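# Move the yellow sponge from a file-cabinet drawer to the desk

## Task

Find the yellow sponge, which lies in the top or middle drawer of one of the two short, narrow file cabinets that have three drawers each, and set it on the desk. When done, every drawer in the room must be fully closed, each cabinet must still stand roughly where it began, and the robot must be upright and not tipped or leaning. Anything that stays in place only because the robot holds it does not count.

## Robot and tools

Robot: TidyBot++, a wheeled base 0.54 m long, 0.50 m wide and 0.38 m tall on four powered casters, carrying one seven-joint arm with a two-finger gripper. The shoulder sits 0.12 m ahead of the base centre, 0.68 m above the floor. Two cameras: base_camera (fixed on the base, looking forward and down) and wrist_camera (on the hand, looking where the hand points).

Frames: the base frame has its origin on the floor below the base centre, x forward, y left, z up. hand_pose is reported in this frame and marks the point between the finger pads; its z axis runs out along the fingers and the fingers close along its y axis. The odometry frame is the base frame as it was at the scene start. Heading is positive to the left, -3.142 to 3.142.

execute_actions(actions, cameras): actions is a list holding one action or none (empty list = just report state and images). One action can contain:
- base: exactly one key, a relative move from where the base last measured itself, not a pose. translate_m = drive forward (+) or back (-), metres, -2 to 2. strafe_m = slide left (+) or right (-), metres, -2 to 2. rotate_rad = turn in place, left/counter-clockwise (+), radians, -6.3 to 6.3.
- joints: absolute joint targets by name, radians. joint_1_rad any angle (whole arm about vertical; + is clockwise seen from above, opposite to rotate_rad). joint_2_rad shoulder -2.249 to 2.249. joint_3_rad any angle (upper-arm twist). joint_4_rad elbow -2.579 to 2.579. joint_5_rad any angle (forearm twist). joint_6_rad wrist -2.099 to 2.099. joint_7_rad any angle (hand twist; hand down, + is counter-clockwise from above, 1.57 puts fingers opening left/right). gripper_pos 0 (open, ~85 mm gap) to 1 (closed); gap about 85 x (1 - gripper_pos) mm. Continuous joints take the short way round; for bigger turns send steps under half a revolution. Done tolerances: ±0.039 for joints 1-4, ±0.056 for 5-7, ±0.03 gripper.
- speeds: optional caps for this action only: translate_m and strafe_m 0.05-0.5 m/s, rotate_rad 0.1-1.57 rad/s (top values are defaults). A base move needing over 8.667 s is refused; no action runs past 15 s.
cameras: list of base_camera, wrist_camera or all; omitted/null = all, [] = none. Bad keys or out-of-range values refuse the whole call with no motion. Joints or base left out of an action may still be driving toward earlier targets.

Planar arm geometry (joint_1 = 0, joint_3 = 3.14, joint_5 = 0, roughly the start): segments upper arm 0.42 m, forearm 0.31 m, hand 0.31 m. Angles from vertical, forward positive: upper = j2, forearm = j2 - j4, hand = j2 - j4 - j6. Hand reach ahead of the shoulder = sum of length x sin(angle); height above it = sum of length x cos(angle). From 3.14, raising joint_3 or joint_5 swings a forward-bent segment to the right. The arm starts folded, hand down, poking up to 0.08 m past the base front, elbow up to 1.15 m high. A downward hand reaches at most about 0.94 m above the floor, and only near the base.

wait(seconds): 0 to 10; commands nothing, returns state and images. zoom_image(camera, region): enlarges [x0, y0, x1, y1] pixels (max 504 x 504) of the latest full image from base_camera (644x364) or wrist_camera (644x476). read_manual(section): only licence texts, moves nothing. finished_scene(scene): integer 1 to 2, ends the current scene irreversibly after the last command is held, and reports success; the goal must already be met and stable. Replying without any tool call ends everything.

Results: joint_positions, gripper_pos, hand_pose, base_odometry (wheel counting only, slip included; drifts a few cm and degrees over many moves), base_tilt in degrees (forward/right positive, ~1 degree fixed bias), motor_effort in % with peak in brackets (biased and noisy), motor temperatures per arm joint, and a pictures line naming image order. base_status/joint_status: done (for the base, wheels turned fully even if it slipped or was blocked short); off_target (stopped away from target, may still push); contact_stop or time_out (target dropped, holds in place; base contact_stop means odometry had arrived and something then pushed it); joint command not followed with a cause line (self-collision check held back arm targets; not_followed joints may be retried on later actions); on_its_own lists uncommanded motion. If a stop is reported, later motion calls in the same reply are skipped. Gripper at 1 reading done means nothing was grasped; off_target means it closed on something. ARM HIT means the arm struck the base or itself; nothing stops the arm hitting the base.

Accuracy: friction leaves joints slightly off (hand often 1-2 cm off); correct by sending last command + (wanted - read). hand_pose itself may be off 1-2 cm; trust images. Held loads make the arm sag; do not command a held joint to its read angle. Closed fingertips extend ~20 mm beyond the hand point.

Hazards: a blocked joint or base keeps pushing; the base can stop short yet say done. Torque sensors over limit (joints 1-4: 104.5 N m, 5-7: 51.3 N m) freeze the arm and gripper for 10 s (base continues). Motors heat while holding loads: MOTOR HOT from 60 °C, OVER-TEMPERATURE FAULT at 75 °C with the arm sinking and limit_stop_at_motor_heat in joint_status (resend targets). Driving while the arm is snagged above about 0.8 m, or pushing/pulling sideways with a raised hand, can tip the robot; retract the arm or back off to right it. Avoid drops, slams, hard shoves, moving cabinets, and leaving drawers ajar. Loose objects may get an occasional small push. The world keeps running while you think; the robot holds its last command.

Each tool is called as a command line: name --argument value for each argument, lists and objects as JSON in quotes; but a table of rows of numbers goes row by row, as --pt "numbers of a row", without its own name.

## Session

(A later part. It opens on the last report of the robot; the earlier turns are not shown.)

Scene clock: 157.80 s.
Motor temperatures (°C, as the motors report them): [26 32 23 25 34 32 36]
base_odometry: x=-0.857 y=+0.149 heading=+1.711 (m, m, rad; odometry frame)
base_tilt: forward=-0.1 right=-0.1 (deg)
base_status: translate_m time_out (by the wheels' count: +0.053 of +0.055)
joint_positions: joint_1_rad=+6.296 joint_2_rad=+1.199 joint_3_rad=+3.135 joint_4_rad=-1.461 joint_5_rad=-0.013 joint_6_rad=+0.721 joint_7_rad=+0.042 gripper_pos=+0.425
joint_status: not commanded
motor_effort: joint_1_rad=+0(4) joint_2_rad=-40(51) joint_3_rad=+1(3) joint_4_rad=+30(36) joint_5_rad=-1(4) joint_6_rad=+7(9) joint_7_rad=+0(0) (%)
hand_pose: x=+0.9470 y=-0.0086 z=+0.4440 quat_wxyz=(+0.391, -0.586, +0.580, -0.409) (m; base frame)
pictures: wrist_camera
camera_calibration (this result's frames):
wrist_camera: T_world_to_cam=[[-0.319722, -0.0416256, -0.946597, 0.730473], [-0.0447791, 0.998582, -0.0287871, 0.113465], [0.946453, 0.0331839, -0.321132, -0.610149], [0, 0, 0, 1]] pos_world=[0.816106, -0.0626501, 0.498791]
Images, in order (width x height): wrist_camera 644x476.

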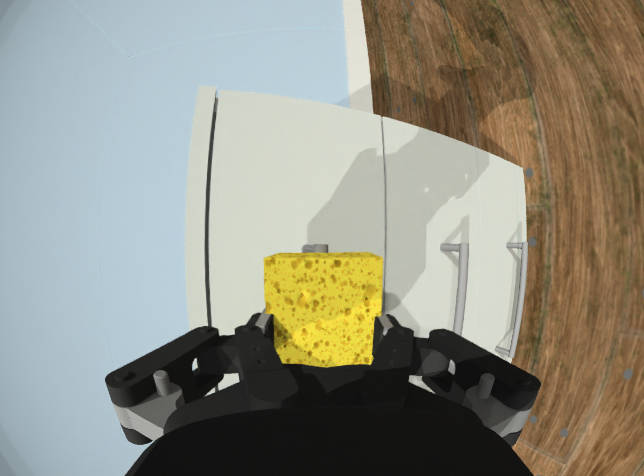

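execute_actions --actions '[{"base":{"translate_m":-0.15}}]' --cameras '["wrist_camera"]'

execute_actions --actions '[{"base":{"rotate_rad":1.571},"joints":{"joint_2_rad":0.0,"joint_4_rad":-1.6,"joint_6_rad":-0.6,"joint_7_rad":1.57}}]' --cameras '[]'

execute_actions --actions '[{"base":{"translate_m":0.6}}]'

Scene clock: 172.93 s.
Motor temperatures (°C, as the motors report them): [26 32 23 26 34 32 36]
base_odometry: x=-0.836 y=+0.000 heading=+1.711 (m, m, rad; odometry frame)
base_tilt: forward=+0.0 right=-0.1 (deg)
base_status: done
joint_positions: joint_1_rad=+6.293 joint_2_rad=+1.244 joint_3_rad=+3.135 joint_4_rad=-1.373 joint_5_rad=-0.013 joint_6_rad=+0.721 joint_7_rad=+0.042 gripper_pos=+0.425
joint_status: not commanded
motor_effort: joint_1_rad=+0(4) joint_2_rad=-48(51) joint_3_rad=+0(2) joint_4_rad=+14(28) joint_5_rad=+0(2) joint_6_rad=+8(9) joint_7_rad=+1(1) (%)
hand_pose: x=+0.9699 y=-0.0066 z=+0.4452 quat_wxyz=(+0.403, -0.578, +0.570, -0.421) (m; base frame)
pictures: wrist_camera
camera_calibration (this result's frames):
wrist_camera: T_world_to_cam=[[-0.278494, -0.042619, -0.959492, 0.70478], [-0.045784, 0.998468, -0.0310613, 0.114548], [0.959346, 0.035279, -0.280019, -0.662263], [0, 0, 0, 1]] pos_world=[0.836861, -0.0609714, 0.494343]
Images, in order (width x height): wrist_camera 644x476.

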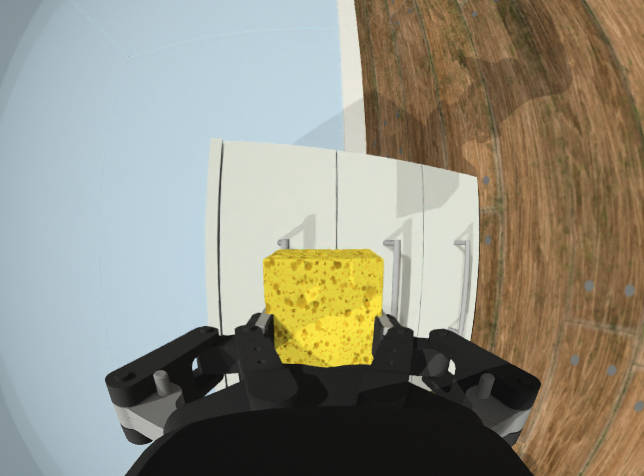

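Scene clock: 175.53 s.
Motor temperatures (°C, as the motors report them): [26 32 23 25 34 32 36]
base_odometry: x=-0.836 y=+0.000 heading=-3.001 (m, m, rad; odometry frame)
base_tilt: forward=-0.1 right=-0.2 (deg)
base_status: done
joint_positions: joint_1_rad=+6.277 joint_2_rad=+0.001 joint_3_rad=+3.127 joint_4_rad=-1.578 joint_5_rad=-0.013 joint_6_rad=-0.564 joint_7_rad=+1.526 gripper_pos=+0.425
joint_status: all done
motor_effort: joint_1_rad=+0(9) joint_2_rad=-21(53) joint_3_rad=+1(7) joint_4_rad=+22(21) joint_5_rad=-1(0) joint_6_rad=+7(9) joint_7_rad=+0(1) (%)
hand_pose: x=+0.6951 y=+0.0155 z=+0.9311 quat_wxyz=(+0.021, -0.878, +0.014, -0.478) (m; base frame)
pictures: none
No camera images: the call's "cameras" was empty. Leave "cameras" out to get every camera's image.

Scene clock: 178.10 s.
Motor temperatures (°C, as the motors report them): [26 32 23 25 34 32 36]
base_odometry: x=-1.430 y=-0.084 heading=-3.001 (m, m, rad; odometry frame)
base_tilt: forward=-0.1 right=-0.1 (deg)
base_status: done
joint_positions: joint_1_rad=+6.277 joint_2_rad=+0.001 joint_3_rad=+3.127 joint_4_rad=-1.582 joint_5_rad=-0.013 joint_6_rad=-0.566 joint_7_rad=+1.526 gripper_pos=+0.425
joint_status: not commanded
motor_effort: joint_1_rad=+0(1) joint_2_rad=-22(24) joint_3_rad=+1(1) joint_4_rad=+22(22) joint_5_rad=+0(1) joint_6_rad=+7(7) joint_7_rad=+0(0) (%)
hand_pose: x=+0.6941 y=+0.0153 z=+0.9283 quat_wxyz=(+0.021, -0.879, +0.014, -0.475) (m; base frame)
pictures: base_camera, wrist_camera
camera_calibration (this result's frames):
wrist_camera: T_world_to_cam=[[0.0421409, -0.997375, -0.0588867, 0.0484666], [-0.586822, 0.0229934, -0.80939, 1.20805], [0.808619, 0.0686644, -0.584312, 0.123333], [0, 0, 0, 1]] pos_world=[0.60714, 0.0120934, 1.0527]
Images, in order (width x height): base_camera 644x364, wrist_camera 644x476.

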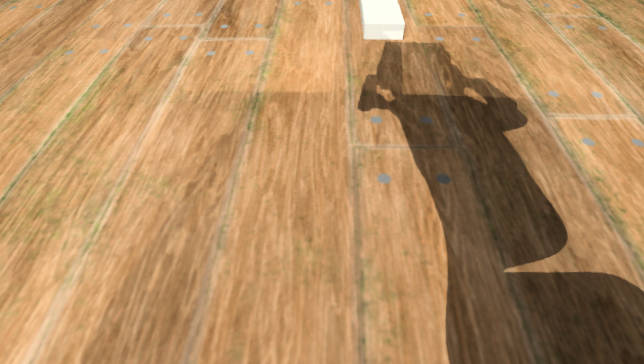

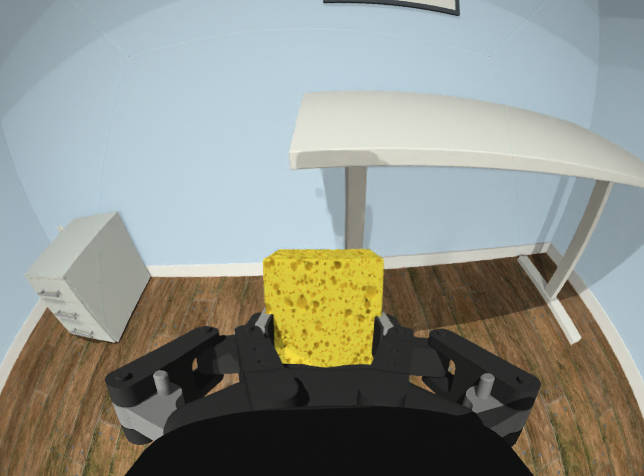

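execute_actions --actions '[{"base":{"strafe_m":-0.42},"joints":{"joint_2_rad":0.08,"joint_4_rad":-0.73,"joint_6_rad":-1.55}}]'

Scene clock: 202.63 s.
Motor temperatures (°C, as the motors report them): [26 31 23 26 34 32 36]
base_odometry: x=-1.489 y=+0.332 heading=-3.000 (m, m, rad; odometry frame)
base_tilt: forward=-0.1 right=-0.2 (deg)
base_status: done
joint_positions: joint_1_rad=+6.285 joint_2_rad=+0.066 joint_3_rad=+3.135 joint_4_rad=-0.749 joint_5_rad=-0.013 joint_6_rad=-1.514 joint_7_rad=+1.526 gripper_pos=+0.425
joint_status: all done
motor_effort: joint_1_rad=-1(2) joint_2_rad=-19(23) joint_3_rad=+0(4) joint_4_rad=+17(23) joint_5_rad=-1(1) joint_6_rad=+6(7) joint_7_rad=+0(0) (%)
hand_pose: x=+0.6016 y=+0.0077 z=+1.1032 quat_wxyz=(+0.016, -0.918, +0.016, -0.395) (m; base frame)
pictures: base_camera, wrist_camera
camera_calibration (this result's frames):
wrist_camera: T_world_to_cam=[[0.0275033, -0.997891, -0.0588024, 0.0637408], [-0.721468, 0.0209003, -0.692132, 1.24718], [0.691901, 0.06146, -0.719372, 0.520219], [0, 0, 0, 1]] pos_world=[0.538104, 0.00556734, 1.24119]
Images, in order (width x height): base_camera 644x364, wrist_camera 644x476.

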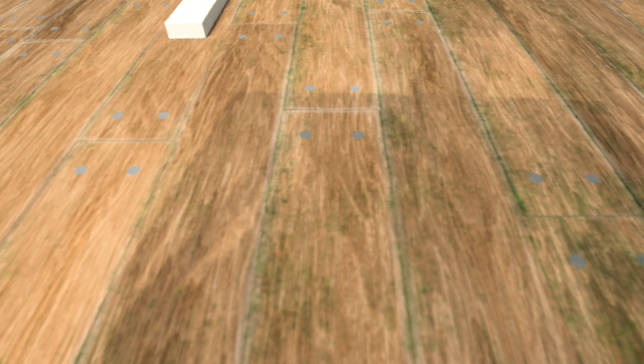

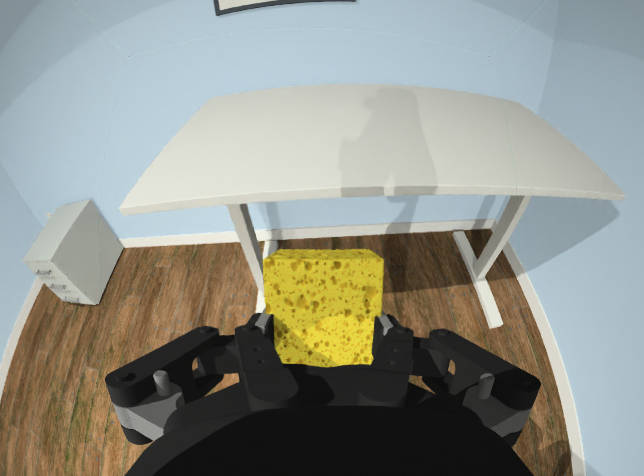

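execute_actions --actions '[{"base":{"strafe_m":-0.12}}]' --cameras '[]'

execute_actions --actions '[{"base":{"translate_m":0.56}}]' --cameras '[]'

execute_actions --actions '[{"joints":{"joint_6_rad":-1.8}}]'

Scene clock: 213.40 s.
Motor temperatures (°C, as the motors report them): [26 31 23 26 34 32 36]
base_odometry: x=-1.506 y=+0.451 heading=-3.000 (m, m, rad; odometry frame)
base_tilt: forward=+0.0 right=-0.1 (deg)
base_status: done
joint_positions: joint_1_rad=+6.288 joint_2_rad=+0.067 joint_3_rad=+3.137 joint_4_rad=-0.749 joint_5_rad=-0.013 joint_6_rad=-1.514 joint_7_rad=+1.526 gripper_pos=+0.425
joint_status: not commanded
motor_effort: joint_1_rad=+0(2) joint_2_rad=-19(20) joint_3_rad=+1(1) joint_4_rad=+17(17) joint_5_rad=-1(2) joint_6_rad=+6(6) joint_7_rad=+0(0) (%)
hand_pose: x=+0.6022 y=+0.0052 z=+1.1026 quat_wxyz=(+0.015, -0.919, +0.018, -0.394) (m; base frame)
pictures: none
No camera images: the call's "cameras" was empty. Leave "cameras" out to get every camera's image.

Scene clock: 215.80 s.
Motor temperatures (°C, as the motors report them): [26 31 23 26 34 32 36]
base_odometry: x=-2.061 y=+0.372 heading=-3.001 (m, m, rad; odometry frame)
base_tilt: forward=-0.1 right=-0.2 (deg)
base_status: done
joint_positions: joint_1_rad=+6.288 joint_2_rad=+0.086 joint_3_rad=+3.137 joint_4_rad=-0.748 joint_5_rad=-0.013 joint_6_rad=-1.515 joint_7_rad=+1.526 gripper_pos=+0.425
joint_status: not commanded
motor_effort: joint_1_rad=+0(1) joint_2_rad=-20(23) joint_3_rad=+1(2) joint_4_rad=+17(18) joint_5_rad=-1(1) joint_6_rad=+6(7) joint_7_rad=+0(0) (%)
hand_pose: x=+0.6094 y=+0.0052 z=+1.0940 quat_wxyz=(+0.015, -0.922, +0.018, -0.386) (m; base frame)
pictures: none
No camera images: the call's "cameras" was empty. Leave "cameras" out to get every camera's image.

Scene clock: 216.50 s.
Motor temperatures (°C, as the motors report them): [26 31 23 26 34 32 36]
base_odometry: x=-2.061 y=+0.372 heading=-3.001 (m, m, rad; odometry frame)
base_tilt: forward=-0.1 right=-0.1 (deg)
base_status: not commanded
joint_positions: joint_1_rad=+6.288 joint_2_rad=+0.085 joint_3_rad=+3.137 joint_4_rad=-0.746 joint_5_rad=-0.013 joint_6_rad=-1.783 joint_7_rad=+1.526 gripper_pos=+0.425
joint_status: all done
motor_effort: joint_1_rad=+0(1) joint_2_rad=-19(21) joint_3_rad=+0(1) joint_4_rad=+16(17) joint_5_rad=-1(1) joint_6_rad=+4(7) joint_7_rad=+0(0) (%)
hand_pose: x=+0.5435 y=+0.0051 z=+1.0440 quat_wxyz=(+0.012, -0.965, +0.019, -0.261) (m; base frame)
pictures: base_camera, wrist_camera
camera_calibration (this result's frames):
wrist_camera: T_world_to_cam=[[0.00797448, -0.998123, -0.0607135, 0.0719548], [-0.886988, 0.0209742, -0.461316, 1.01335], [0.461723, 0.0575309, -0.885156, 0.816118], [0, 0, 0, 1]] pos_world=[0.521433, 0.00361373, 1.19423]
Images, in order (width x height): base_camera 644x364, wrist_camera 644x476.

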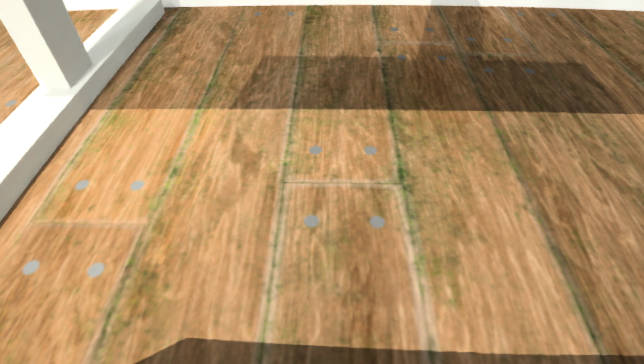

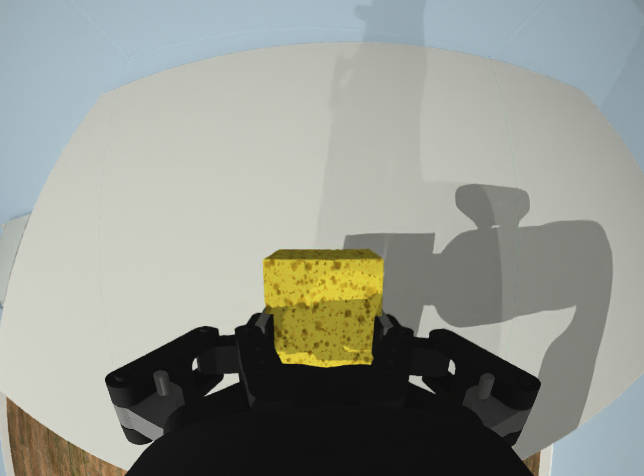

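execute_actions --actions '[{"base":{"translate_m":0.05}}]' --cameras '[]'

execute_actions --actions '[{"joints":{"joint_2_rad":0.2}}]'

Scene clock: 222.13 s.
Motor temperatures (°C, as the motors report them): [26 31 23 26 34 32 36]
base_odometry: x=-2.111 y=+0.365 heading=-3.001 (m, m, rad; odometry frame)
base_tilt: forward=-0.1 right=-0.1 (deg)
base_status: done
joint_positions: joint_1_rad=+6.288 joint_2_rad=+0.087 joint_3_rad=+3.137 joint_4_rad=-0.746 joint_5_rad=-0.013 joint_6_rad=-1.783 joint_7_rad=+1.526 gripper_pos=+0.425
joint_status: not commanded
motor_effort: joint_1_rad=+0(0) joint_2_rad=-19(23) joint_3_rad=+1(0) joint_4_rad=+16(17) joint_5_rad=-1(1) joint_6_rad=+4(5) joint_7_rad=+0(0) (%)
hand_pose: x=+0.5445 y=+0.0051 z=+1.0430 quat_wxyz=(+0.012, -0.966, +0.019, -0.259) (m; base frame)
pictures: none
No camera images: the call's "cameras" was empty. Leave "cameras" out to get every camera's image.

Scene clock: 223.17 s.
Motor temperatures (°C, as the motors report them): [26 31 23 26 34 32 36]
base_odometry: x=-2.111 y=+0.365 heading=-3.001 (m, m, rad; odometry frame)
base_tilt: forward=+0.0 right=-0.2 (deg)
base_status: not commanded
joint_positions: joint_1_rad=+6.288 joint_2_rad=+0.176 joint_3_rad=+3.137 joint_4_rad=-0.726 joint_5_rad=-0.013 joint_6_rad=-1.782 joint_7_rad=+1.526 gripper_pos=+0.425
joint_status: all done
motor_effort: joint_1_rad=+0(1) joint_2_rad=-19(21) joint_3_rad=+1(0) joint_4_rad=+14(16) joint_5_rad=-1(1) joint_6_rad=+4(6) joint_7_rad=+0(0) (%)
hand_pose: x=+0.5767 y=+0.0050 z=+1.0118 quat_wxyz=(+0.011, -0.974, +0.019, -0.227) (m; base frame)
pictures: base_camera, wrist_camera
camera_calibration (this result's frames):
wrist_camera: T_world_to_cam=[[0.00366057, -0.998096, -0.061565, 0.0729226], [-0.917181, 0.0211801, -0.397908, 0.981128], [0.398455, 0.0579228, -0.915357, 0.839317], [0, 0, 0, 1]] pos_world=[0.565175, 0.00338776, 1.16316]
Images, in order (width x height): base_camera 644x364, wrist_camera 644x476.

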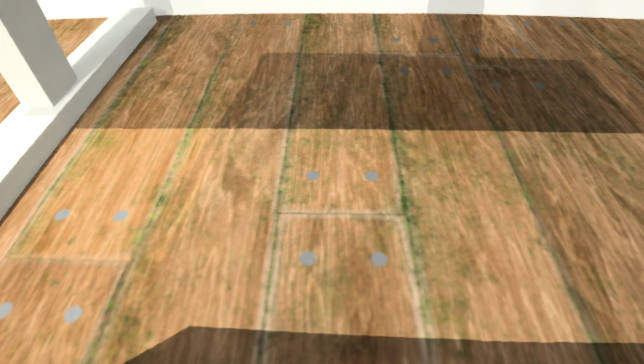

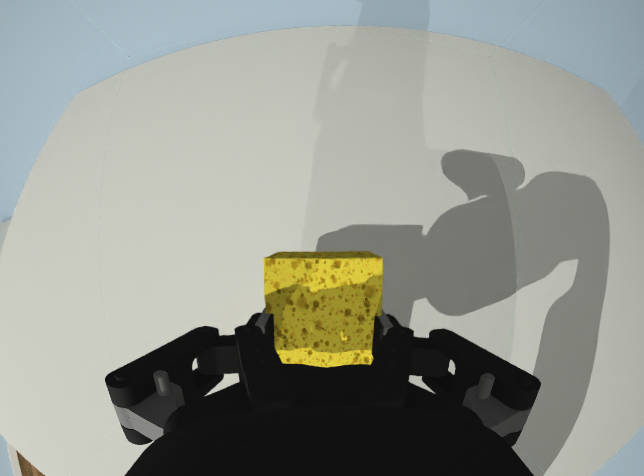

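execute_actions --actions '[{"joints":{"gripper_pos":0}}]' --cameras '["wrist_camera"]'

execute_actions --actions '[{"joints":{"joint_2_rad":0.0,"joint_6_rad":-1.6}}]' --cameras '["wrist_camera"]'

Scene clock: 228.50 s.
Motor temperatures (°C, as the motors report them): [26 31 23 26 34 32 36]
base_odometry: x=-2.111 y=+0.365 heading=-3.001 (m, m, rad; odometry frame)
base_tilt: forward=+0.0 right=-0.2 (deg)
base_status: not commanded
joint_positions: joint_1_rad=+6.288 joint_2_rad=+0.193 joint_3_rad=+3.137 joint_4_rad=-0.726 joint_5_rad=-0.013 joint_6_rad=-1.782 joint_7_rad=+1.526 gripper_pos=+0.000
joint_status: all done
motor_effort: joint_1_rad=+0(0) joint_2_rad=-23(24) joint_3_rad=+1(1) joint_4_rad=+16(16) joint_5_rad=+0(1) joint_6_rad=+4(4) joint_7_rad=+0(0) (%)
hand_pose: x=+0.5823 y=+0.0050 z=+1.0038 quat_wxyz=(+0.011, -0.976, +0.019, -0.218) (m; base frame)
pictures: wrist_camera
camera_calibration (this result's frames):
wrist_camera: T_world_to_cam=[[0.00260064, -0.998091, -0.0617026, 0.0731424], [-0.923885, 0.0212133, -0.382083, 0.971136], [0.382662, 0.0579997, -0.922066, 0.84577], [0, 0, 0, 1]] pos_world=[0.573383, 0.00334739, 1.15542]
Images, in order (width x height): wrist_camera 644x476.

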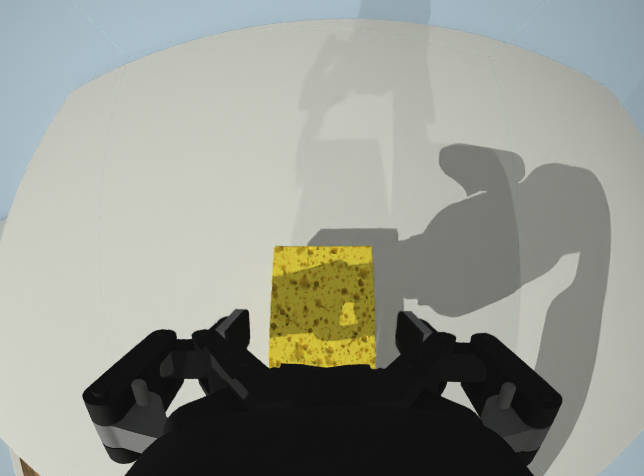

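Scene clock: 230.03 s.
Motor temperatures (°C, as the motors report them): [26 31 23 25 34 32 36]
base_odometry: x=-2.111 y=+0.365 heading=-3.001 (m, m, rad; odometry frame)
base_tilt: forward=+0.0 right=-0.2 (deg)
base_status: not commanded
joint_positions: joint_1_rad=+6.288 joint_2_rad=-0.006 joint_3_rad=+3.137 joint_4_rad=-0.726 joint_5_rad=-0.013 joint_6_rad=-1.637 joint_7_rad=+1.526 gripper_pos=+0.000
joint_status: all done
motor_effort: joint_1_rad=-1(0) joint_2_rad=-15(25) joint_3_rad=+1(0) joint_4_rad=+15(17) joint_5_rad=-1(0) joint_6_rad=+6(6) joint_7_rad=+0(0) (%)
hand_pose: x=+0.5437 y=+0.0054 z=+1.1185 quat_wxyz=(+0.014, -0.924, +0.018, -0.382) (m; base frame)
pictures: wrist_camera
camera_calibration (this result's frames):
wrist_camera: T_world_to_cam=[[0.0218617, -0.99809, -0.0577705, 0.0658776], [-0.740804, 0.0226316, -0.67134, 1.20332], [0.671366, 0.0574732, -0.738894, 0.604377], [0, 0, 0, 1]] pos_world=[0.484223, 0.0037833, 1.25821]
Images, in order (width x height): wrist_camera 644x476.

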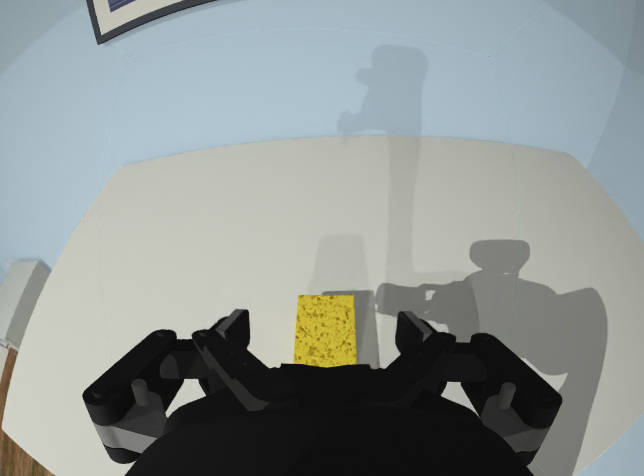

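finished_scene --scene 2

The scene is finished: the task was done.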